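# Fit the matching pentomino piece into the board's hole

## Task

Put the loose pentomino that fits the empty spot into that hole on the wooden board so it lies flat. Every other piece in the same field must stay flat in that field, and the board must stay right side up. Then release the piece so that neither gripper touches the board, any of its pieces or any other loose object.

## Robot and tools

Robot: two six-joint arms with parallel grippers, named left_arm and right_arm. They face each other across the table, and left_arm's base is on the +y side. The names do not tell you which side of a camera image an arm appears on. Sometimes a held part gets a brief tug, or a loose object gets pushed, by an outside disturbance.

Frame: all positions in results use one world frame in metres. The origin is the middle of the table, +z points up, and the tabletop surface is at z = 0.020. Each gripper's fingers point along its own +x axis and close along its y axis. The reported end_effector_position is the point midway between the finger pads, about 3 to 4 cm behind the fingertips. At long reach this reported point can be somewhat off from the real one.

execute_actions: takes "actions", a list holding zero or one item, and an optional "pictures" boolean (true or false; images come by default). An empty list only reports the state. An item with "rows" is a motion: 1 to 15 rows, each used for one control step of 1/30 s. "steps" is 1 to 15 and defaults to 15; if there are fewer rows than steps, the last row is reused. An item with only "steps" (up to 300) is a wait that sends nothing new. It returns when that many steps have passed since the previous result. If a call is refused, nothing reaches the robot.

Each row is a single flat list of 14 numbers, each between -1 and 1, covering both arms even if only one moves. Order: left_arm waist, shoulder, elbow, wrist pitch, wrist yaw, wrist roll, gripper opening; then the same seven for right_arm.

The six joint numbers are offsets, not targets. They are measured from the joint angles in the most recent result that lists them. Before any result has listed them, and for later calls inside one reply, they are measured from where the arm is when the action begins. They are never measured from the previous row. Scale: 1.0 equals 0.9615 rad for waist, shoulder and elbow, 1.713 rad for wrist pitch, 1.767 rad for wrist yaw and 1.728 rad for wrist roll. A row of zeros is not a hold: it pulls the arm back to the reference angles.

Joint ranges in rad: waist -3.054 to 3.054, shoulder 0.000 to 3.142, elbow 0.000 to 2.356, wrist pitch -1.571 to 1.571, wrist yaw -1.571 to 1.571, wrist roll -3.142 to 3.142. The real end stops may differ by up to 0.010 rad. A request more than 0.010 rad beyond an end is refused. Smaller overshoots are cut off at the real end, and the result then says "joint sent to its limit". That message may refer to an earlier action that is still running. If the message is absent, the joint may still be at its end.

The gripper number is an absolute opening, not an offset. +1 is fully open, which is a 0.088 m pad gap. Empty fingers close at about -0.80, and values lower than that down to -1 close them no further. Going from fully open to shut takes at least about 0.5 s.

Motion limits: on each step a joint's target can lead its measured angle by at most 0.211 rad (waist, shoulder, elbow), 0.213 (wrist pitch), 0.267 (wrist yaw) or 0.228 (wrist roll). If the targets would move a gripper more than 70 mm from where it is, all of that arm's targets are scaled back. Friction can leave joints short of the goal, especially at long reach, and tiny moves may not happen, so check the joint readings after each move. Between calls the arms keep heading for the last row sent until they settle or a step is HELD.

Result lines: the state line gives, for each arm, the gripper position, orientation quaternion (w, x, y, z) and linear and angular velocities. "Joint positions" and "Joint velocities" list six joints per arm (rad, rad/s) and then the pad gap (m, m/s). grip_measured is the finger opening on the same scale as the command. It can be off by about 1 mm, and it reads up to 0.061 narrower while the fingers squeeze something hard. To hold a part firmly, command roughly 0.07 below grip_measured; a smaller gap holds it more gently. Parts thinner than about 3 mm get less grip force. Pad force tops out near 34 to 49 N. "joint command not followed" means a clearance check altered or blocked joint targets on some steps. HELD marks steps on which your row, or part of it, was not sent.

Load limits in N m, for each arm: waist 18, shoulder 22.3, elbow 22.2, wrist pitch 5.86, wrist yaw 5.84, wrist roll 5.48. The weight of a held object counts toward them. Reaching a limit freezes that arm for 10 s and drops the rest of the call. Holding loads heats the motors: a MOTOR HOT warning starts at 50 °C. At 95 °C the arm is held still (OVER-TEMPERATURE FAULT), and if it does not cool down it can lose power and go limp.

zoom_image: "camera" is one of cam_high, cam_low, cam_left_wrist, cam_right_wrist, each giving a 504x504 image. "region" is [x0, y0, x1, y1] in that image's pixels, with (0, 0) at the top left, and may be at most 504 by 504. It returns a magnified view of the latest image. cam_high looks down from about (0.003, -0.518, 1.067). cam_low views from the side at about (-0.824, -0.058, 0.437). The two wrist cameras move with their hands. Calibration can be slightly off.

finished_scene: "scene" is the number of the current scene.

Avoid: knocking or dropping anything off the table, arms colliding or pressing on each other (this ends the scene), slams, drops, slips and hard shoves. Do not flip the board, and do not disturb the other pieces in the target field. Before finishing, open the gripper and lift clear so nothing is touched.

Each tool is called after "Emit:" in YAML: its name, and indented under it one key for each argument.

## Session

Emit:
execute_actions:
  actions: []

Scene clock: 0.00 s of 3950.00 s.
left_arm: end_effector_position=(+0.0464, +0.2479, +0.4111) grip_measured=+1.000 end_effector_quat_wxyz=(+0.662, -0.017, -0.010, -0.749) end_effector_velocity=(+0.000, +0.000, -0.001) end_effector_angular_velocity=(-0.001, +0.008, +0.005) | right_arm: end_effector_position=(+0.2943, -0.2393, +0.1320) grip_measured=+1.000 end_effector_quat_wxyz=(+0.158, +0.685, +0.591, -0.395) end_effector_velocity=(-0.003, +0.001, +0.003) end_effector_angular_velocity=(+0.019, +0.004, +0.009)
Joint positions: left_arm=[-0.006  0.85   0.644  0.245 -0.003 -0.008  0.088] | right_arm=[-1.086  1.722  0.983 -0.56  -0.714  2.349  0.088]
Joint velocities: left_arm=[-0.002 -0.002 -0.007  0.007 -0.007 -0.007  0.   ] | right_arm=[-0.002 -0.007 -0.002 -0.007 -0.022 -0.007  0.   ]
Motor temperatures (°C, as the motors report them): left_arm=[24 22 22 23 24 22] | right_arm=[22 23 23 23 24 24]
Heat: left arm: hottest waist 24 °C (+0.0 °C/min); right arm: hottest wrist yaw 24 °C (+0.0 °C/min).

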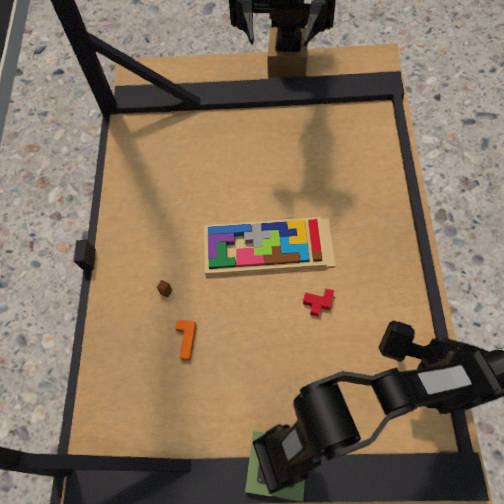

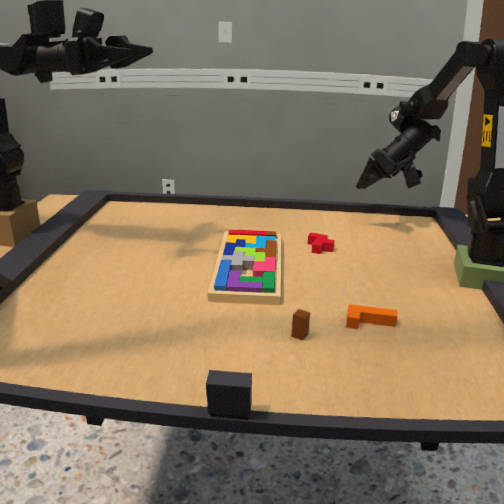

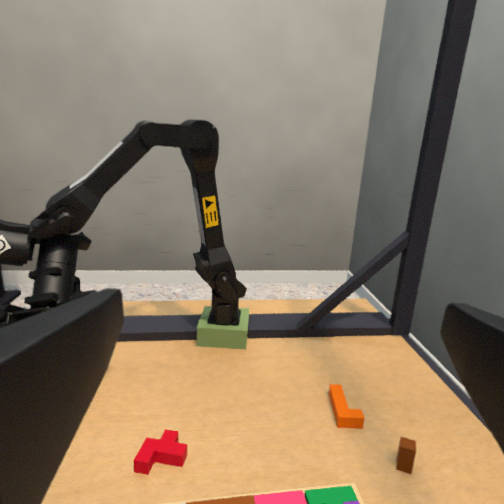

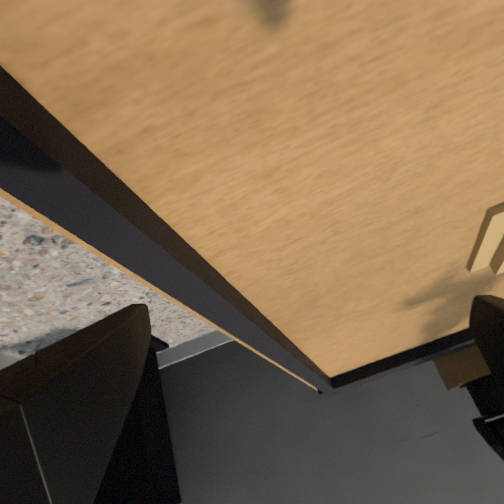

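Emit:
zoom_image:
  camera: "cam_high"
  region: [190, 200, 350, 330]

Emit:
zoom_image:
  camera: "cam_high"
  region: [140, 260, 260, 370]

Emit:
zoom_image:
  camera: "cam_low"
  region: [190, 215, 350, 315]

Region (190, 200, 350, 330) of cam_high's 504x504 image, scaled by 3.150, with more detail than that image has; it fills the top 410 rows of this view, and the rest is white.

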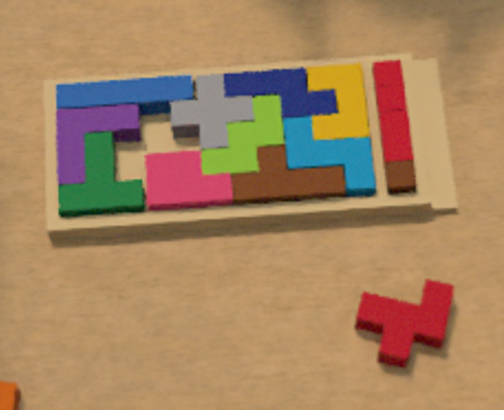

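Region (140, 260, 260, 370) of cam_high's 504x504 image, scaled by 4.200, with more detail than that image has; it fills the top 462 rows of this view, and the rest is white.

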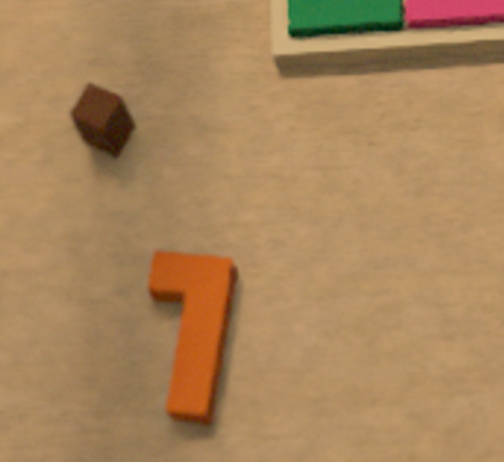

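Region (190, 215, 350, 315) of cam_low's 504x504 image, scaled by 3.150, with more detail than that image has; it fills the top 315 rows of this view, and the rest is white.

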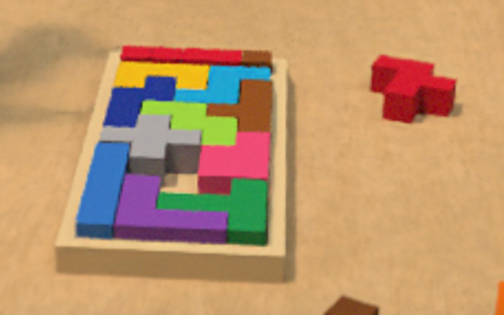

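Emit:
execute_actions:
  actions:
    - {"rows":[[0,0,0,0,0,0,1,0.3,0,0.64,-0.415,0.404,-1,1]],"steps":15}
  pictures: false

Emit:
execute_actions:
  actions:
    - {"steps":45}
  pictures: false

Scene clock: 4.53 s of 3950.00 s.
left_arm: end_effector_position=(+0.0464, +0.2479, +0.4111) grip_measured=+1.000 end_effector_quat_wxyz=(+0.662, -0.017, -0.010, -0.749) end_effector_velocity=(+0.001, +0.002, +0.002) end_effector_angular_velocity=(+0.000, +0.022, +0.004) | right_arm: end_effector_position=(+0.3021, -0.2325, +0.2360) grip_measured=+1.000 end_effector_quat_wxyz=(+0.644, +0.401, +0.597, -0.261) end_effector_velocity=(-0.025, -0.050, +0.064) end_effector_angular_velocity=(-0.560, -0.203, +1.534)
Joint positions: left_arm=[-0.006  0.85   0.644  0.245 -0.003 -0.008  0.088] | right_arm=[-0.807  1.718  1.565 -1.211 -0.032  1.579  0.088]
Joint velocities: left_arm=[-0.002 -0.007  0.002 -0.007 -0.007 -0.022  0.   ] | right_arm=[ 0.032 -0.002  0.291 -0.491  0.256 -1.59   0.   ]
Motor temperatures (°C, as the motors report them): left_arm=[24 22 23 24 24 22] | right_arm=[22 24 24 23 24 24]
Heat: left arm: hottest waist 24 °C (+0.0 °C/min); right arm: hottest shoulder 24 °C (+0.0 °C/min).
Steps of this call (steps 1 to 90: nothing new was sent; then 1.03 s passed at rest; steps 91 to 105: all 15 steps of this action). Readings (joint positions):
91: left_arm=[-0.006 0.850 0.644 0.245 -0.003 -0.008] | right_arm=[-1.076 1.722 1.003 -0.595 -0.675 2.318]
92: left_arm=[-0.006 0.850 0.644 0.245 -0.003 -0.008] | right_arm=[-1.039 1.724 1.042 -0.653 -0.598 2.263]
94: left_arm=[-0.006 0.850 0.644 0.245 -0.003 -0.008] | right_arm=[-0.943 1.726 1.134 -0.744 -0.481 2.157]
98: left_arm=[-0.006 0.850 0.644 0.245 -0.003 -0.008] | right_arm=[-0.820 1.726 1.334 -0.939 -0.243 1.946]
105: the state above

Scene clock: 6.03 s of 3950.00 s.
left_arm: end_effector_position=(+0.0464, +0.2479, +0.4111) grip_measured=+1.000 end_effector_quat_wxyz=(+0.662, -0.017, -0.010, -0.749) end_effector_velocity=(+0.000, -0.001, -0.003) end_effector_angular_velocity=(+0.013, +0.006, +0.005) | right_arm: end_effector_position=(+0.2973, -0.2385, +0.2412) grip_measured=+1.000 end_effector_quat_wxyz=(+0.754, +0.043, +0.654, +0.029) end_effector_velocity=(-0.005, -0.003, -0.002) end_effector_angular_velocity=(-0.010, +0.025, +0.006)
Joint positions: left_arm=[-0.006  0.85   0.644  0.245 -0.003 -0.008  0.088] | right_arm=[-0.801  1.718  1.591 -1.269 -0.003  0.623  0.088]
Joint velocities: left_arm=[-0.002  0.002 -0.002 -0.007 -0.007 -0.007  0.   ] | right_arm=[-0.002 -0.002 -0.007 -0.022 -0.007 -0.007  0.   ]
Motor temperatures (°C, as the motors report them): left_arm=[24 22 23 24 24 22] | right_arm=[22 24 24 23 24 24]
Heat: left arm: hottest waist 24 °C (+0.0 °C/min); right arm: hottest shoulder 24 °C (+0.0 °C/min).
Steps of this call (steps 1 to 45: the robot went on to your last target). Readings (joint positions):
1: left_arm=[-0.006 0.850 0.644 0.245 -0.003 -0.008] | right_arm=[-0.806 1.718 1.573 -1.226 -0.025 1.525]
2: left_arm=[-0.006 0.850 0.644 0.245 -0.003 -0.008] | right_arm=[-0.804 1.718 1.577 -1.236 -0.019 1.472]
4: left_arm=[-0.006 0.850 0.644 0.245 -0.003 -0.008] | right_arm=[-0.803 1.718 1.581 -1.252 -0.012 1.368]
8: left_arm=[-0.006 0.850 0.644 0.245 -0.003 -0.008] | right_arm=[-0.801 1.718 1.589 -1.263 -0.005 1.157]
45: the state above
All arms were judged still, so your last target was given up. Only a new action makes them travel on or press farther. Fingers that are still opening or closing keep moving.

Emit:
execute_actions:
  actions:
    - {"rows":[[0,0,0,0,0,0,1,0.568,0,0,-0.102,0,0,1]],"steps":15}
  pictures: false

Emit:
execute_actions:
  actions:
    - {"steps":25}

Scene clock: 8.97 s of 3950.00 s.
left_arm: end_effector_position=(+0.0464, +0.2479, +0.4111) grip_measured=+1.000 end_effector_quat_wxyz=(+0.662, -0.017, -0.010, -0.749) end_effector_velocity=(+0.000, +0.000, -0.002) end_effector_angular_velocity=(+0.008, +0.007, +0.005) | right_arm: end_effector_position=(+0.1420, -0.1535, +0.2387) grip_measured=+1.000 end_effector_quat_wxyz=(+0.684, -0.175, +0.684, +0.182) end_effector_velocity=(-0.029, +0.007, +0.000) end_effector_angular_velocity=(-0.017, +0.016, +0.098)
Joint positions: left_arm=[-0.006  0.85   0.644  0.245 -0.003 -0.008  0.088] | right_arm=[-0.269  1.718  1.595 -1.439 -0.006  0.623  0.088]
Joint velocities: left_arm=[-0.002 -0.002 -0.002 -0.007 -0.007 -0.007  0.   ] | right_arm=[ 0.09  -0.002 -0.002 -0.022 -0.007 -0.007  0.   ]
Motor temperatures (°C, as the motors report them): left_arm=[24 22 24 24 24 22] | right_arm=[22 24 25 23 24 24]
Heat: left arm: hottest waist 24 °C (+0.0 °C/min); right arm: hottest elbow 25 °C (+6.7 °C/min).
Steps of this call (steps 1 to 73: nothing new was sent; steps 74 to 88: all 15 steps of this action). Readings (joint positions):
74: left_arm=[-0.006 0.850 0.644 0.245 -0.003 -0.008] | right_arm=[-0.792 1.718 1.593 -1.283 0.005 0.623]
75: left_arm=[-0.006 0.850 0.644 0.245 -0.003 -0.008] | right_arm=[-0.762 1.718 1.595 -1.325 0.010 0.623]
77: left_arm=[-0.006 0.850 0.644 0.245 -0.003 -0.008] | right_arm=[-0.667 1.718 1.595 -1.381 0.003 0.623]
81: left_arm=[-0.006 0.850 0.644 0.245 -0.003 -0.008] | right_arm=[-0.463 1.718 1.595 -1.422 -0.001 0.623]
88: the state above

Scene clock: 9.80 s of 3950.00 s.
left_arm: end_effector_position=(+0.0464, +0.2479, +0.4111) grip_measured=+1.000 end_effector_quat_wxyz=(+0.662, -0.017, -0.010, -0.749) end_effector_velocity=(+0.002, -0.001, -0.003) end_effector_angular_velocity=(+0.013, +0.006, +0.009) | right_arm: end_effector_position=(+0.1388, -0.1527, +0.2387) grip_measured=+1.000 end_effector_quat_wxyz=(+0.683, -0.180, +0.683, +0.185) end_effector_velocity=(-0.003, -0.001, +0.000) end_effector_angular_velocity=(-0.004, +0.010, +0.010)
Joint positions: left_arm=[-0.006  0.85   0.644  0.245 -0.003 -0.008  0.088] | right_arm=[-0.258  1.718  1.595 -1.442 -0.005  0.623  0.088]
Joint velocities: left_arm=[ 0.002  0.002 -0.002 -0.007 -0.007 -0.007  0.   ] | right_arm=[ 0.002 -0.002 -0.002 -0.007 -0.007 -0.007  0.   ]
Motor temperatures (°C, as the motors report them): left_arm=[24 22 24 24 24 22] | right_arm=[22 25 25 23 24 24]
Heat: left arm: hottest waist 24 °C (+0.0 °C/min); right arm: hottest shoulder 25 °C (+6.1 °C/min).
Steps of this call (steps 1 to 25: the robot went on to your last target). Readings (joint positions):
1: left_arm=[-0.006 0.850 0.644 0.245 -0.003 -0.008] | right_arm=[-0.267 1.718 1.595 -1.440 -0.006 0.623]
2: left_arm=[-0.006 0.850 0.644 0.245 -0.003 -0.008] | right_arm=[-0.266 1.718 1.595 -1.440 -0.005 0.623]
4: left_arm=[-0.006 0.850 0.644 0.245 -0.003 -0.008] | right_arm=[-0.264 1.718 1.595 -1.441 -0.005 0.623]
8: left_arm=[-0.006 0.850 0.644 0.245 -0.003 -0.008] | right_arm=[-0.260 1.718 1.595 -1.441 -0.005 0.623]
25: the state above
camera_calibration (this result's frames):
cam_right_wrist: T_world_to_cam=[[0.479389, -0.875918, -0.0543544, -0.172202], [-0.815492, -0.467491, 0.341211, -0.0048162], [-0.324283, -0.119247, -0.938414, 0.328204], [0, 0, 0, 1]] pos_world=[0.185055, -0.113949, 0.300275]

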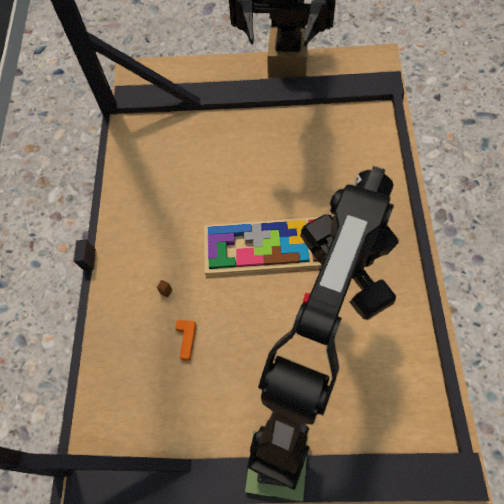

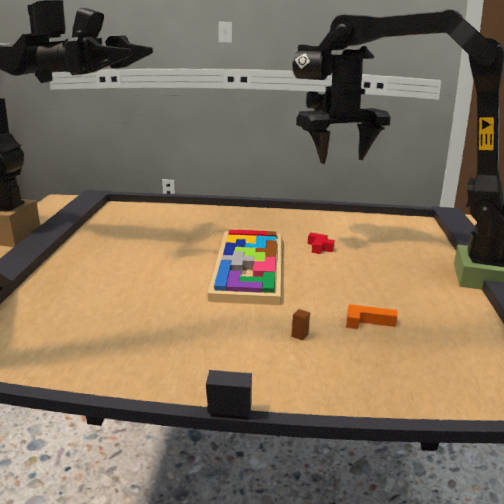

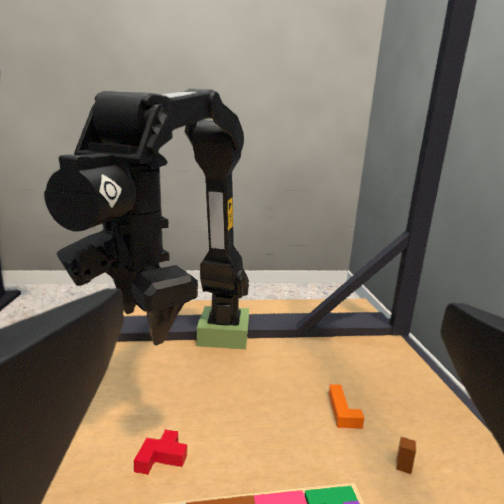

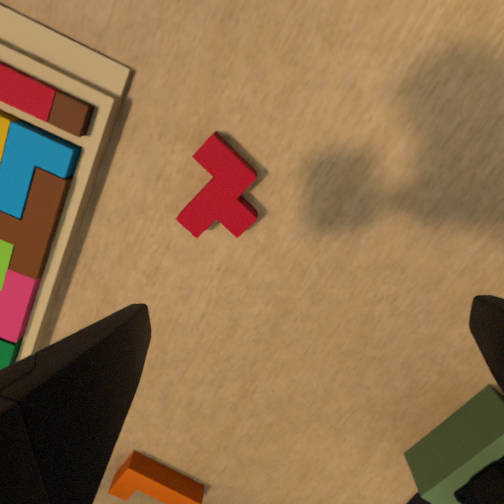

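Emit:
execute_actions:
  actions:
    - {"rows":[[0,0,0,0,0,0,1,0.11,0.179,-0.199,0.208,0,-0.387,1]],"steps":15}
  pictures: false

Emit:
execute_actions:
  actions:
    - {"steps":15}

Scene clock: 19.13 s of 3950.00 s.
left_arm: end_effector_position=(+0.0464, +0.2479, +0.4111) grip_measured=+1.000 end_effector_quat_wxyz=(+0.662, -0.017, -0.010, -0.749) end_effector_velocity=(-0.002, +0.001, -0.002) end_effector_angular_velocity=(+0.008, +0.006, -0.010) | right_arm: end_effector_position=(+0.1218, -0.1048, +0.1456) grip_measured=+1.000 end_effector_quat_wxyz=(+0.579, -0.407, +0.571, +0.416) end_effector_velocity=(-0.003, +0.005, -0.006) end_effector_angular_velocity=(+0.032, +0.005, +0.420)
Joint positions: left_arm=[-0.006  0.85   0.644  0.245 -0.003 -0.008  0.088] | right_arm=[-0.156  1.875  1.417 -1.096 -0.004  0.006  0.088]
Joint velocities: left_arm=[-0.002 -0.002 -0.002 -0.007  0.007 -0.007  0.   ] | right_arm=[ 0.002 -0.002 -0.027  0.051 -0.022 -0.418  0.   ]
Motor temperatures (°C, as the motors report them): left_arm=[24 22 26 26 24 22] | right_arm=[22 26 26 23 24 24]
Heat: left arm: hottest elbow 26 °C (+6.3 °C/min); right arm: hottest shoulder 26 °C (+6.3 °C/min).
Steps of this call (steps 1 to 15: the robot went on to your last target; steps 16 to 90: nothing new was sent; then 5.83 s passed at rest; steps 91 to 105: all 15 steps of this action). Readings (joint positions):
91: left_arm=[-0.006 0.850 0.644 0.245 -0.003 -0.008] | right_arm=[-0.255 1.725 1.582 -1.425 -0.001 0.602]
92: left_arm=[-0.006 0.850 0.644 0.245 -0.003 -0.008] | right_arm=[-0.244 1.731 1.562 -1.389 0.000 0.564]
94: left_arm=[-0.006 0.850 0.644 0.245 -0.003 -0.008] | right_arm=[-0.213 1.770 1.518 -1.311 -0.001 0.483]
98: left_arm=[-0.006 0.850 0.644 0.245 -0.003 -0.008] | right_arm=[-0.166 1.860 1.437 -1.160 -0.004 0.275]
105: the state above

Scene clock: 19.63 s of 3950.00 s.
left_arm: end_effector_position=(+0.0464, +0.2479, +0.4111) grip_measured=+1.000 end_effector_quat_wxyz=(+0.662, -0.017, -0.010, -0.749) end_effector_velocity=(+0.000, +0.000, -0.002) end_effector_angular_velocity=(+0.008, +0.007, +0.005) | right_arm: end_effector_position=(+0.1218, -0.1036, +0.1448) grip_measured=+1.000 end_effector_quat_wxyz=(+0.571, -0.420, +0.559, +0.431) end_effector_velocity=(-0.004, -0.004, +0.002) end_effector_angular_velocity=(-0.009, +0.026, +0.005)
Joint positions: left_arm=[-0.006  0.85   0.644  0.245 -0.003 -0.008  0.088] | right_arm=[-0.155  1.875  1.414 -1.087 -0.004 -0.043  0.088]
Joint velocities: left_arm=[-0.002 -0.002 -0.002 -0.007 -0.007 -0.007  0.   ] | right_arm=[-0.002 -0.007 -0.002 -0.022 -0.022 -0.007  0.   ]
Motor temperatures (°C, as the motors report them): left_arm=[24 22 26 26 24 22] | right_arm=[22 26 26 23 24 24]
Heat: left arm: hottest elbow 26 °C (+6.1 °C/min); right arm: hottest shoulder 26 °C (+6.1 °C/min).
Steps of this call (steps 1 to 15: the robot went on to your last target). Readings (joint positions):
1: left_arm=[-0.006 0.850 0.644 0.245 -0.003 -0.008] | right_arm=[-0.156 1.875 1.416 -1.094 -0.004 -0.007]
2: left_arm=[-0.006 0.850 0.644 0.245 -0.003 -0.008] | right_arm=[-0.156 1.875 1.414 -1.093 -0.004 -0.016]
4: left_arm=[-0.006 0.850 0.644 0.245 -0.003 -0.008] | right_arm=[-0.156 1.875 1.414 -1.090 -0.004 -0.028]
8: left_arm=[-0.006 0.850 0.644 0.245 -0.003 -0.008] | right_arm=[-0.155 1.875 1.414 -1.088 -0.004 -0.039]
15: the state above
camera_calibration (this result's frames):
cam_right_wrist: T_world_to_cam=[[0.953911, -0.295786, -0.0506373, -0.124395], [-0.264849, -0.90916, 0.321378, -0.0736326], [-0.141096, -0.293155, -0.945596, 0.201215], [0, 0, 0, 1]] pos_world=[0.127551, -0.0447507, 0.207633]

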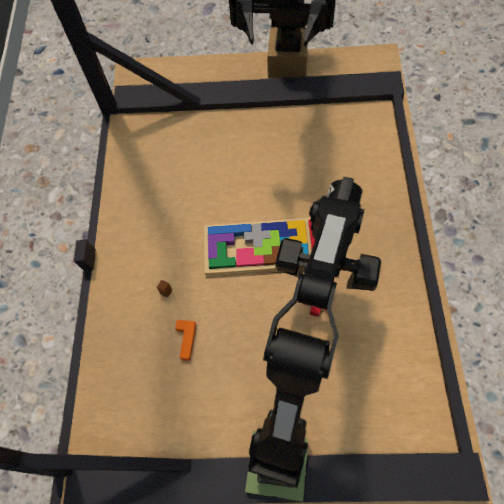

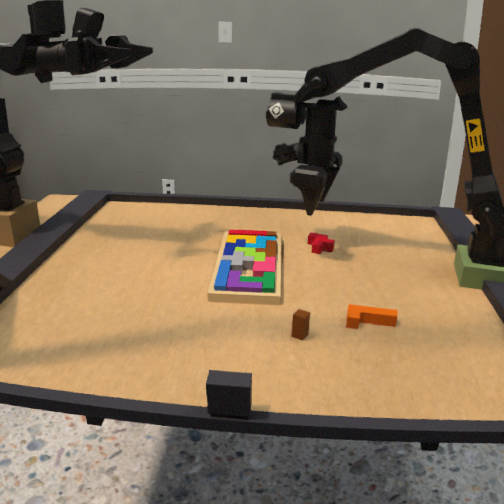

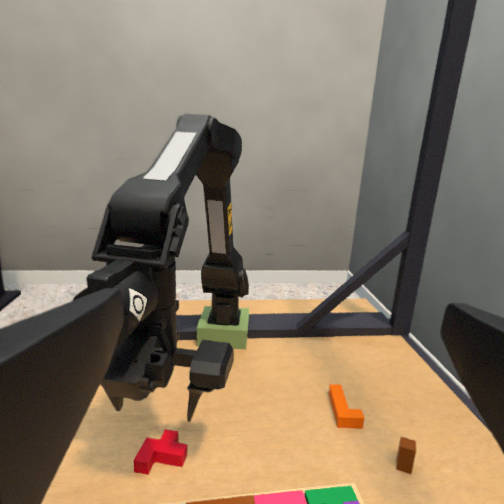

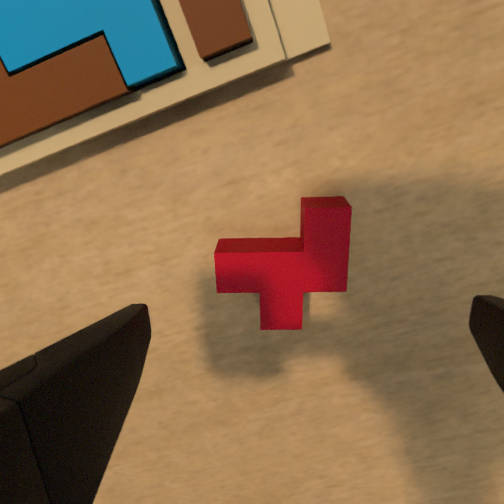

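Emit:
execute_actions:
  actions:
    - {"rows":[[0,0,0,0,0,0,1,0.026,0.045,-0.179,0.122,0,0.012,1]],"steps":15}

Scene clock: 21.57 s of 3950.00 s.
left_arm: end_effector_position=(+0.0464, +0.2479, +0.4111) grip_measured=+1.000 end_effector_quat_wxyz=(+0.662, -0.017, -0.010, -0.749) end_effector_velocity=(+0.001, +0.002, +0.002) end_effector_angular_velocity=(-0.001, +0.008, +0.005) | right_arm: end_effector_position=(+0.1131, -0.1057, +0.0958) grip_measured=+1.000 end_effector_quat_wxyz=(+0.573, -0.419, +0.555, +0.434) end_effector_velocity=(-0.003, -0.001, -0.004) end_effector_angular_velocity=(+0.009, +0.021, -0.024)
Joint positions: left_arm=[-0.006  0.85   0.644  0.245 -0.003 -0.008  0.088] | right_arm=[-0.133  1.908  1.253 -0.883 -0.004 -0.025  0.088]
Joint velocities: left_arm=[-0.002 -0.007  0.002 -0.007 -0.007 -0.007  0.   ] | right_arm=[-0.002 -0.002 -0.022  0.022 -0.022  0.022  0.   ]
Motor temperatures (°C, as the motors report them): left_arm=[24 22 26 26 24 22] | right_arm=[22 26 26 23 24 24]
Heat: left arm: hottest elbow 26 °C (+5.6 °C/min); right arm: hottest shoulder 26 °C (+5.6 °C/min).
Steps of this call (steps 1 to 15: the robot went on to your last target; steps 16 to 43: nothing new was sent; steps 44 to 58: all 15 steps of this action). Readings (joint positions):
44: left_arm=[-0.006 0.850 0.644 0.245 -0.003 -0.008] | right_arm=[-0.154 1.875 1.395 -1.056 -0.004 -0.042]
45: left_arm=[-0.006 0.850 0.644 0.245 -0.003 -0.008] | right_arm=[-0.151 1.874 1.364 -1.001 -0.004 -0.039]
47: left_arm=[-0.006 0.850 0.644 0.245 -0.003 -0.008] | right_arm=[-0.142 1.887 1.314 -0.950 -0.004 -0.032]
51: left_arm=[-0.006 0.850 0.644 0.245 -0.003 -0.008] | right_arm=[-0.133 1.908 1.260 -0.904 -0.004 -0.027]
58: the state above
camera_calibration (this result's frames):
cam_right_wrist: T_world_to_cam=[[0.95528, -0.291271, -0.0510004, -0.118787], [-0.261861, -0.913398, 0.311662, -0.0619605], [-0.137362, -0.28437, -0.948823, 0.153785], [0, 0, 0, 1]] pos_world=[0.118374, -0.047462, 0.159167]

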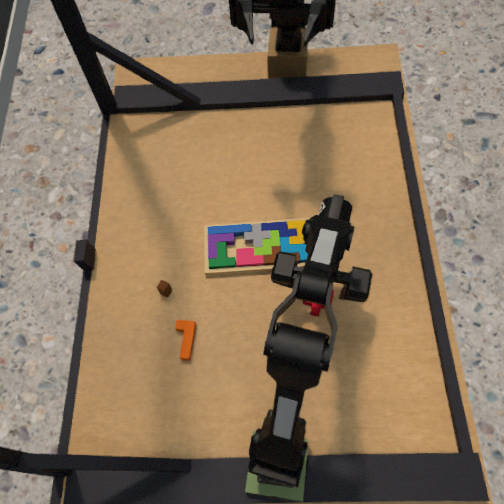

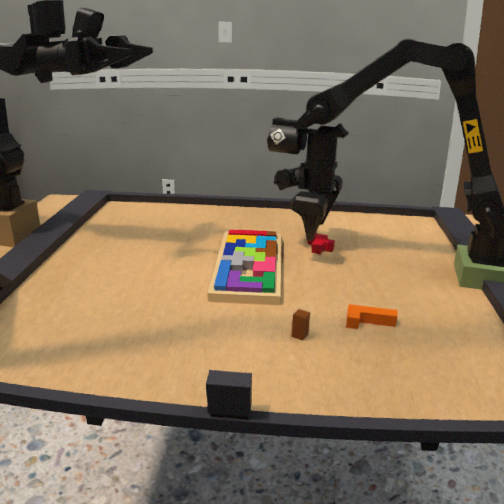

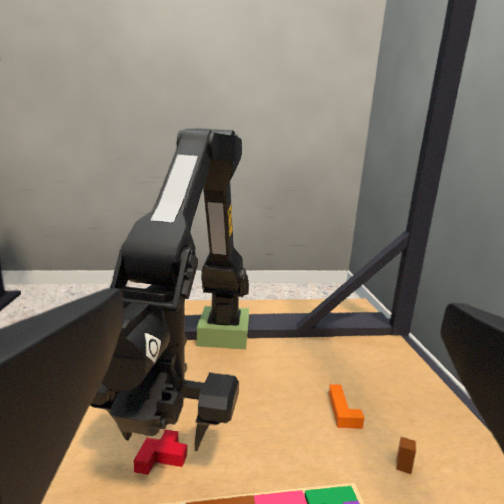

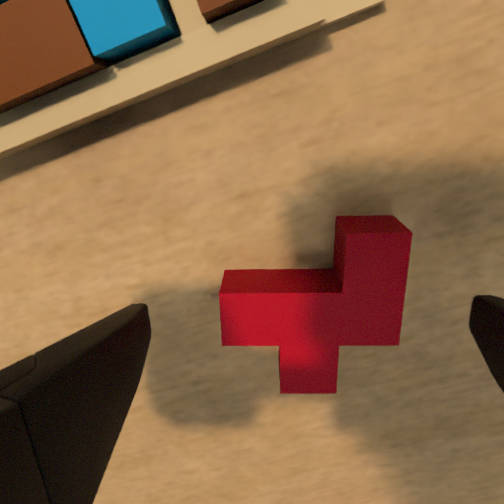

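Emit:
execute_actions:
  actions:
    - {"rows":[[0,0,0,0,0,0,1,0,0.05,-0.074,0.062,0,0,1]],"steps":15}

Scene clock: 22.97 s of 3950.00 s.
left_arm: end_effector_position=(+0.0464, +0.2479, +0.4111) grip_measured=+1.000 end_effector_quat_wxyz=(+0.662, -0.017, -0.010, -0.749) end_effector_velocity=(+0.002, +0.000, -0.005) end_effector_angular_velocity=(+0.023, +0.005, +0.009) | right_arm: end_effector_position=(+0.1130, -0.1060, +0.0719) grip_measured=+1.000 end_effector_quat_wxyz=(+0.575, -0.416, +0.552, +0.436) end_effector_velocity=(-0.002, -0.005, -0.002) end_effector_angular_velocity=(-0.014, +0.012, -0.009)
Joint positions: left_arm=[-0.006  0.85   0.644  0.245 -0.003 -0.008  0.088] | right_arm=[-0.133  1.94   1.192 -0.78  -0.004 -0.024  0.088]
Joint velocities: left_arm=[ 0.002 -0.002 -0.002 -0.022 -0.007 -0.007  0.   ] | right_arm=[-0.002 -0.002 -0.012 -0.007 -0.007  0.007  0.   ]
Motor temperatures (°C, as the motors report them): left_arm=[24 22 26 26 24 22] | right_arm=[22 26 26 23 24 24]
Heat: left arm: hottest elbow 26 °C (+5.2 °C/min); right arm: hottest shoulder 26 °C (+5.2 °C/min).
Steps of this call (steps 1 to 15: the robot went on to your last target; steps 16 to 27: nothing new was sent; steps 28 to 42: all 15 steps of this action). Readings (joint positions):
28: left_arm=[-0.006 0.850 0.644 0.245 -0.003 -0.008] | right_arm=[-0.133 1.909 1.245 -0.867 -0.004 -0.024]
29: left_arm=[-0.006 0.850 0.644 0.245 -0.003 -0.008] | right_arm=[-0.133 1.911 1.234 -0.840 -0.004 -0.024]
31: left_arm=[-0.006 0.850 0.644 0.245 -0.003 -0.008] | right_arm=[-0.133 1.922 1.216 -0.812 -0.004 -0.024]
35: left_arm=[-0.006 0.850 0.644 0.245 -0.003 -0.008] | right_arm=[-0.133 1.939 1.194 -0.791 -0.004 -0.024]
42: the state above
camera_calibration (this result's frames):
cam_right_wrist: T_world_to_cam=[[0.955318, -0.291152, -0.0509677, -0.119996], [-0.263107, -0.916206, 0.302226, -0.0543283], [-0.13469, -0.275312, -0.951873, 0.131915], [0, 0, 0, 1]] pos_world=[0.118108, -0.0483953, 0.13587]

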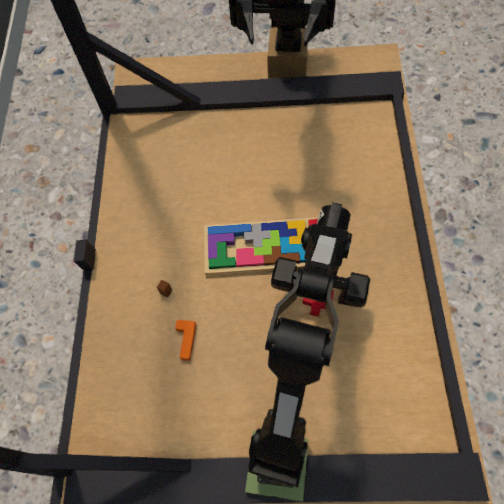

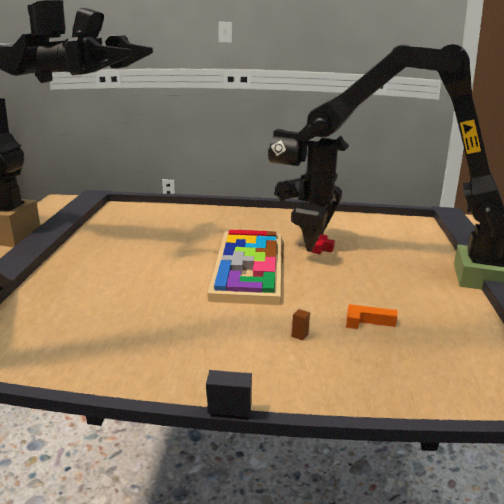

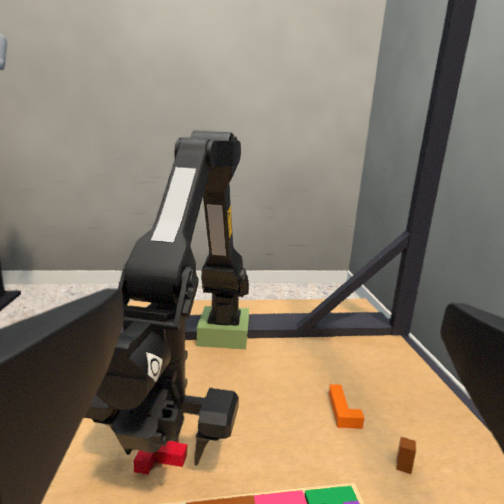

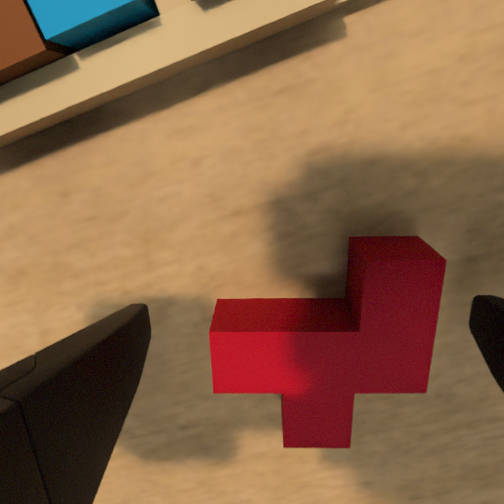

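Emit:
execute_actions:
  actions:
    - {"rows":[[0,0,0,0,0,0,1,0,0,-0.04,0.02,0,0,1]],"steps":12}

Scene clock: 26.77 s of 3950.00 s.
left_arm: end_effector_position=(+0.0464, +0.2479, +0.4111) grip_measured=+1.000 end_effector_quat_wxyz=(+0.662, -0.017, -0.010, -0.749) end_effector_velocity=(+0.000, +0.000, -0.004) end_effector_angular_velocity=(+0.013, +0.006, +0.005) | right_arm: end_effector_position=(+0.1121, -0.1087, +0.0658) grip_measured=+1.000 end_effector_quat_wxyz=(+0.576, -0.416, +0.551, +0.437) end_effector_velocity=(-0.002, -0.005, -0.002) end_effector_angular_velocity=(-0.014, +0.012, +0.005)
Joint positions: left_arm=[-0.006  0.85   0.644  0.245 -0.003 -0.008  0.088] | right_arm=[-0.133  1.94   1.164 -0.748 -0.004 -0.024  0.088]
Joint velocities: left_arm=[-0.002 -0.002 -0.007 -0.007 -0.007 -0.007  0.   ] | right_arm=[-0.002 -0.002 -0.012 -0.007 -0.007 -0.007  0.   ]
Motor temperatures (°C, as the motors report them): left_arm=[24 22 27 26 24 22] | right_arm=[22 26 26 23 24 24]
Heat: left arm: hottest elbow 27 °C (+6.7 °C/min); right arm: hottest shoulder 26 °C (+4.5 °C/min).
Steps of this call (steps 1 to 15: the robot went on to your last target; steps 16 to 90: nothing new was sent; then 0.40 s passed at rest; steps 91 to 102: all 12 steps of this action). Readings (joint positions):
91: left_arm=[-0.006 0.850 0.644 0.245 -0.003 -0.008] | right_arm=[-0.133 1.940 1.188 -0.773 -0.004 -0.024]
92: left_arm=[-0.006 0.850 0.644 0.245 -0.003 -0.008] | right_arm=[-0.133 1.940 1.183 -0.765 -0.004 -0.024]
94: left_arm=[-0.006 0.850 0.644 0.245 -0.003 -0.008] | right_arm=[-0.133 1.940 1.174 -0.758 -0.004 -0.024]
98: left_arm=[-0.006 0.850 0.644 0.245 -0.003 -0.008] | right_arm=[-0.133 1.940 1.165 -0.751 -0.004 -0.024]
102: the state above
camera_calibration (this result's frames):
cam_right_wrist: T_world_to_cam=[[0.95537, -0.290985, -0.0509508, -0.120284], [-0.263413, -0.917192, 0.298952, -0.0549994], [-0.133722, -0.272189, -0.952907, 0.125522], [0, 0, 0, 1]] pos_world=[0.117213, -0.0512803, 0.129924]

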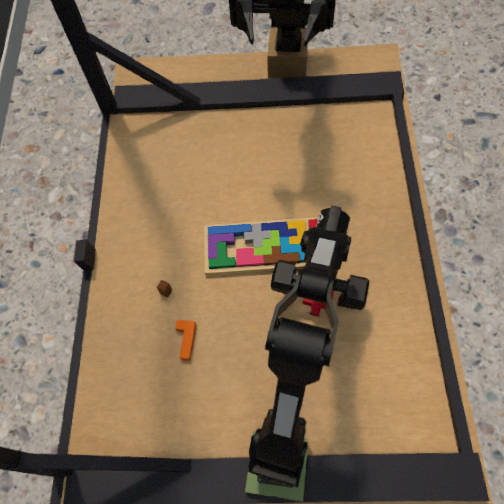

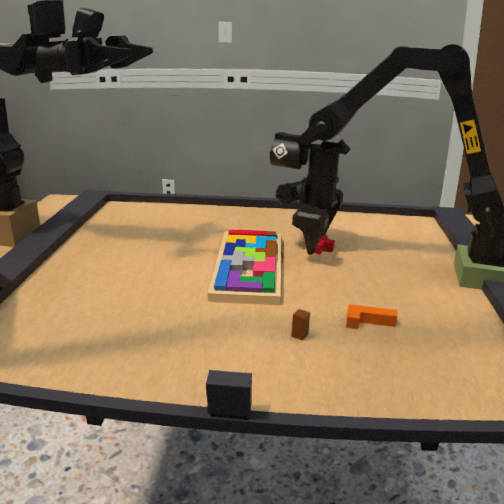

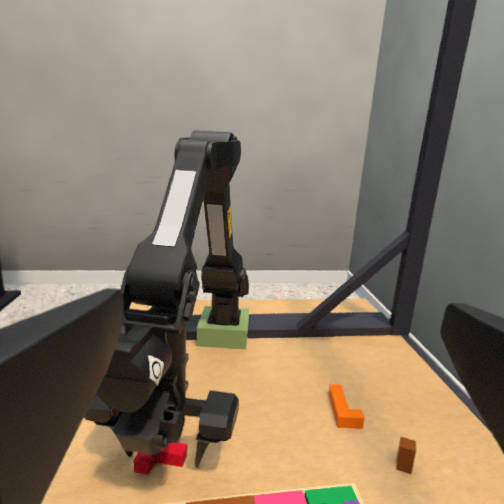

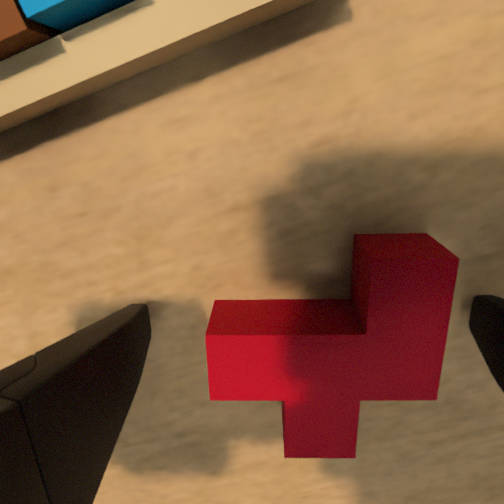

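Emit:
execute_actions:
  actions:
    - {"rows":[[0,0,0,0,0,0,1,0,0,0,0,0,0,0.7],[0,0,0,0,0,0,1,0,0,0,0,0,0,0.6],[0,0,0,0,0,0,1,0,0,0,0,0,0,0.5],[0,0,0,0,0,0,1,0,0,0,0,0,0,0.45],[0,0,0,0,0,0,1,0,0,0,0,0,0,0.4],[0,0,0,0,0,0,1,0,0,0,0,0,0,0.35],[0,0,0,0,0,0,1,0,0,0,0,0,0,0.3],[0,0,0,0,0,0,1,0,0,0,0,0,0,0.24]],"steps":15}

Scene clock: 27.87 s of 3950.00 s.
left_arm: end_effector_position=(+0.0464, +0.2479, +0.4111) grip_measured=+1.000 end_effector_quat_wxyz=(+0.662, -0.017, -0.010, -0.749) end_effector_velocity=(-0.001, +0.000, -0.005) end_effector_angular_velocity=(+0.023, +0.005, -0.000) | right_arm: end_effector_position=(+0.1121, -0.1088, +0.0656) grip_measured=+0.350 end_effector_quat_wxyz=(+0.576, -0.416, +0.551, +0.437) end_effector_velocity=(-0.002, -0.005, +0.000) end_effector_angular_velocity=(-0.019, +0.014, -0.009)
Joint positions: left_arm=[-0.006  0.85   0.644  0.245 -0.003 -0.008  0.088] | right_arm=[-0.133  1.94   1.163 -0.748 -0.004 -0.024  0.056]
Joint velocities: left_arm=[-0.007 -0.002 -0.002 -0.022 -0.007 -0.007  0.   ] | right_arm=[-0.002 -0.002 -0.002 -0.022 -0.007  0.007 -0.   ]
Motor temperatures (°C, as the motors report them): left_arm=[24 22 27 27 24 22] | right_arm=[22 27 26 23 24 24]
Heat: left arm: hottest elbow 27 °C (+6.5 °C/min); right arm: hottest shoulder 27 °C (+6.5 °C/min).
Steps of this call (steps 1 to 15: the robot went on to your last target; steps 16 to 18: nothing new was sent; steps 19 to 33: all 15 steps of this action). Readings (joint positions):
19: left_arm=[-0.006 0.850 0.644 0.245 -0.003 -0.008] | right_arm=[-0.133 1.940 1.163 -0.748 -0.004 -0.024]
20: left_arm=[-0.006 0.850 0.644 0.245 -0.003 -0.008] | right_arm=[-0.133 1.940 1.163 -0.748 -0.004 -0.024]
22: left_arm=[-0.006 0.850 0.644 0.245 -0.003 -0.008] | right_arm=[-0.133 1.940 1.163 -0.748 -0.004 -0.024]
26: left_arm=[-0.006 0.850 0.644 0.245 -0.003 -0.008] | right_arm=[-0.133 1.940 1.163 -0.748 -0.004 -0.024]
33: the state above
camera_calibration (this result's frames):
cam_right_wrist: T_world_to_cam=[[0.95537, -0.290985, -0.0509508, -0.120292], [-0.263413, -0.917192, 0.298952, -0.0550438], [-0.133722, -0.272189, -0.952907, 0.125335], [0, 0, 0, 1]] pos_world=[0.117184, -0.0513742, 0.129759]

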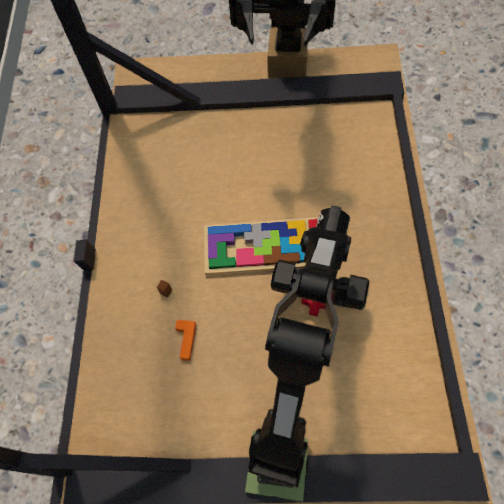

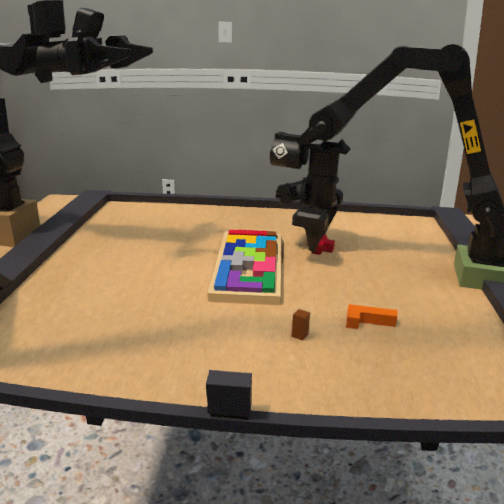

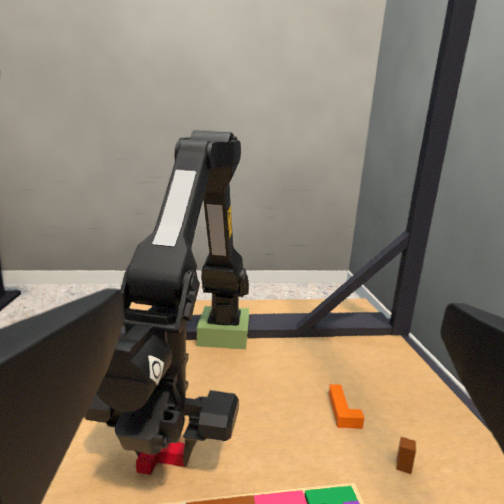

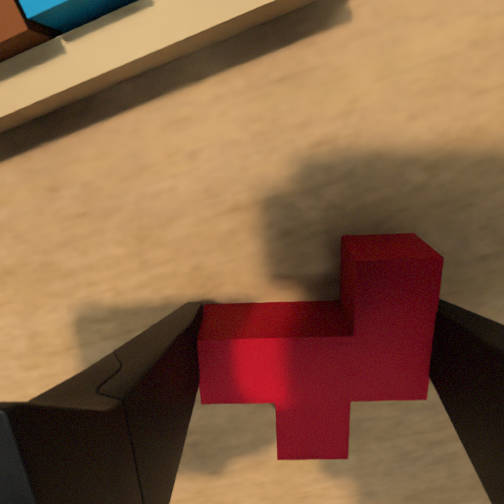

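Emit:
execute_actions:
  actions:
    - {"rows":[[0,0,0,0,0,0,1,0,-0.02,0.1,-0.08,0,0,0.24],[0,0,0,0,0,0,1,0,-0.02,0.1,-0.08,0,0,0.24],[0,0,0,0,0,0,1,0,-0.03,0.18,-0.14,0,0,0.24],[0,0,0,0,0,0,1,0,-0.03,0.18,-0.14,0,0,0.24],[0,0,0,0,0,0,1,0,-0.042,0.27,-0.2,0,0,0.24],[0,0,0,0,0,0,1,0,-0.042,0.27,-0.2,0,0,0.24],[0,0,0,0,0,0,1,0,-0.042,0.27,-0.2,0,-1,0.24]],"steps":15}
  pictures: false

Scene clock: 30.97 s of 3950.00 s.
left_arm: end_effector_position=(+0.0464, +0.2479, +0.4111) grip_measured=+1.000 end_effector_quat_wxyz=(+0.662, -0.017, -0.010, -0.749) end_effector_velocity=(+0.000, -0.000, +0.004) end_effector_angular_velocity=(-0.011, +0.009, +0.005) | right_arm: end_effector_position=(+0.1145, -0.1012, +0.1351) grip_measured=+0.350 end_effector_quat_wxyz=(+0.453, -0.542, +0.454, +0.544) end_effector_velocity=(-0.008, -0.026, +0.000) end_effector_angular_velocity=(-0.111, +0.043, +1.587)
Joint positions: left_arm=[-0.006  0.85   0.644  0.245 -0.003 -0.008  0.088] | right_arm=[-0.133  1.902  1.411 -1.08  -0.004 -0.48   0.056]
Joint velocities: left_arm=[-0.002  0.002  0.007  0.007 -0.007 -0.007  0.   ] | right_arm=[-0.002 -0.002 -0.002 -0.125 -0.007 -1.59  -0.   ]
Motor temperatures (°C, as the motors report them): left_arm=[24 22 27 27 24 22] | right_arm=[22 27 26 23 24 24]
Heat: left arm: hottest elbow 27 °C (+5.8 °C/min); right arm: hottest shoulder 27 °C (+5.8 °C/min).
Steps of this call (steps 1 to 15: the robot went on to your last target; steps 16 to 78: nothing new was sent; steps 79 to 93: all 15 steps of this action). Readings (joint positions):
79: left_arm=[-0.006 0.850 0.644 0.245 -0.003 -0.008] | right_arm=[-0.133 1.940 1.174 -0.769 -0.004 -0.024]
80: left_arm=[-0.006 0.850 0.644 0.245 -0.003 -0.008] | right_arm=[-0.133 1.940 1.190 -0.803 -0.004 -0.024]
82: left_arm=[-0.006 0.850 0.644 0.245 -0.003 -0.008] | right_arm=[-0.133 1.940 1.240 -0.880 -0.004 -0.024]
86: left_arm=[-0.006 0.850 0.644 0.245 -0.003 -0.008] | right_arm=[-0.133 1.921 1.364 -1.016 -0.004 -0.110]
93: the state above

Emit:
execute_actions:
  actions:
    - {"rows":[[0,0,0,0,0,0,1,0.445,0.6,0.865,-0.177,0,-1,0.24]],"steps":15}
  pictures: false

Emit:
execute_actions:
  actions:
    - {"steps":30}
  pictures: false

Scene clock: 35.33 s of 3950.00 s.
left_arm: end_effector_position=(+0.0464, +0.2479, +0.4111) grip_measured=+1.000 end_effector_quat_wxyz=(+0.662, -0.017, -0.010, -0.749) end_effector_velocity=(+0.001, +0.000, -0.004) end_effector_angular_velocity=(+0.015, +0.021, +0.014) | right_arm: end_effector_position=(-0.0391, -0.0058, +0.1005) grip_measured=+0.350 end_effector_quat_wxyz=(+0.305, +0.644, +0.200, -0.672) end_effector_velocity=(-0.099, +0.405, +0.057) end_effector_angular_velocity=(+1.288, +0.237, +0.223)
Joint positions: left_arm=[-0.006  0.85   0.644  0.245 -0.003 -0.008  0.088] | right_arm=[ 0.284  2.404  2.054 -1.374 -0.002 -2.187  0.056]
Joint velocities: left_arm=[-0.007 -0.002 -0.007 -0.007 -0.022 -0.022  0.   ] | right_arm=[ 0.095  0.608  1.482  0.432 -0.066 -0.139 -0.   ]
Motor temperatures (°C, as the motors report them): left_arm=[24 22 27 27 24 22] | right_arm=[22 28 26 23 24 24]
Heat: left arm: hottest elbow 27 °C (+5.1 °C/min); right arm: hottest shoulder 28 °C (+6.8 °C/min).
Steps of this call (steps 1 to 60: the robot went on to your last target; steps 61 to 90: nothing new was sent; then 0.87 s passed at rest; steps 91 to 105: all 15 steps of this action). Readings (joint positions):
91: left_arm=[-0.006 0.850 0.644 0.245 -0.003 -0.008] | right_arm=[-0.127 1.918 1.435 -1.119 0.002 -1.778]
92: left_arm=[-0.006 0.850 0.644 0.245 -0.003 -0.008] | right_arm=[-0.101 1.951 1.482 -1.175 0.007 -1.830]
94: left_arm=[-0.006 0.850 0.644 0.245 -0.003 -0.008] | right_arm=[-0.021 2.026 1.574 -1.242 0.002 -1.922]
98: left_arm=[-0.006 0.850 0.644 0.245 -0.003 -0.008] | right_arm=[0.142 2.171 1.726 -1.325 -0.001 -2.078]
105: the state above

Scene clock: 36.33 s of 3950.00 s.
left_arm: end_effector_position=(+0.0464, +0.2479, +0.4111) grip_measured=+1.000 end_effector_quat_wxyz=(+0.662, -0.017, -0.010, -0.749) end_effector_velocity=(-0.002, +0.001, -0.002) end_effector_angular_velocity=(+0.010, +0.021, -0.011) | right_arm: end_effector_position=(-0.0471, +0.0303, +0.1200) grip_measured=+0.350 end_effector_quat_wxyz=(+0.272, +0.653, +0.251, -0.661) end_effector_velocity=(+0.000, -0.002, +0.001) end_effector_angular_velocity=(-0.008, +0.006, -0.010)
Joint positions: left_arm=[-0.006  0.85   0.644  0.245 -0.003 -0.008  0.088] | right_arm=[ 0.292  2.457  2.236 -1.382 -0.003 -2.205  0.056]
Joint velocities: left_arm=[-0.002 -0.002 -0.002 -0.007  0.007 -0.022  0.   ] | right_arm=[-0.002 -0.002 -0.002 -0.007 -0.007  0.007 -0.   ]
Motor temperatures (°C, as the motors report them): left_arm=[24 22 28 27 24 22] | right_arm=[22 28 26 23 24 24]
Heat: left arm: hottest elbow 28 °C (+6.6 °C/min); right arm: hottest shoulder 28 °C (+6.6 °C/min).
Steps of this call (steps 1 to 30: the robot went on to your last target). Readings (joint positions):
1: left_arm=[-0.006 0.850 0.644 0.245 -0.003 -0.008] | right_arm=[0.286 2.423 2.100 -1.369 -0.003 -2.192]
2: left_arm=[-0.006 0.850 0.644 0.245 -0.003 -0.008] | right_arm=[0.288 2.435 2.136 -1.372 -0.003 -2.195]
4: left_arm=[-0.006 0.850 0.644 0.245 -0.003 -0.008] | right_arm=[0.289 2.445 2.181 -1.378 -0.003 -2.200]
8: left_arm=[-0.006 0.850 0.644 0.245 -0.003 -0.008] | right_arm=[0.290 2.447 2.223 -1.380 -0.003 -2.203]
30: the state above
All arms were judged still, so your last target was given up. Only a new action makes them travel on or press farther. Fingers that are still opening or closing keep moving.


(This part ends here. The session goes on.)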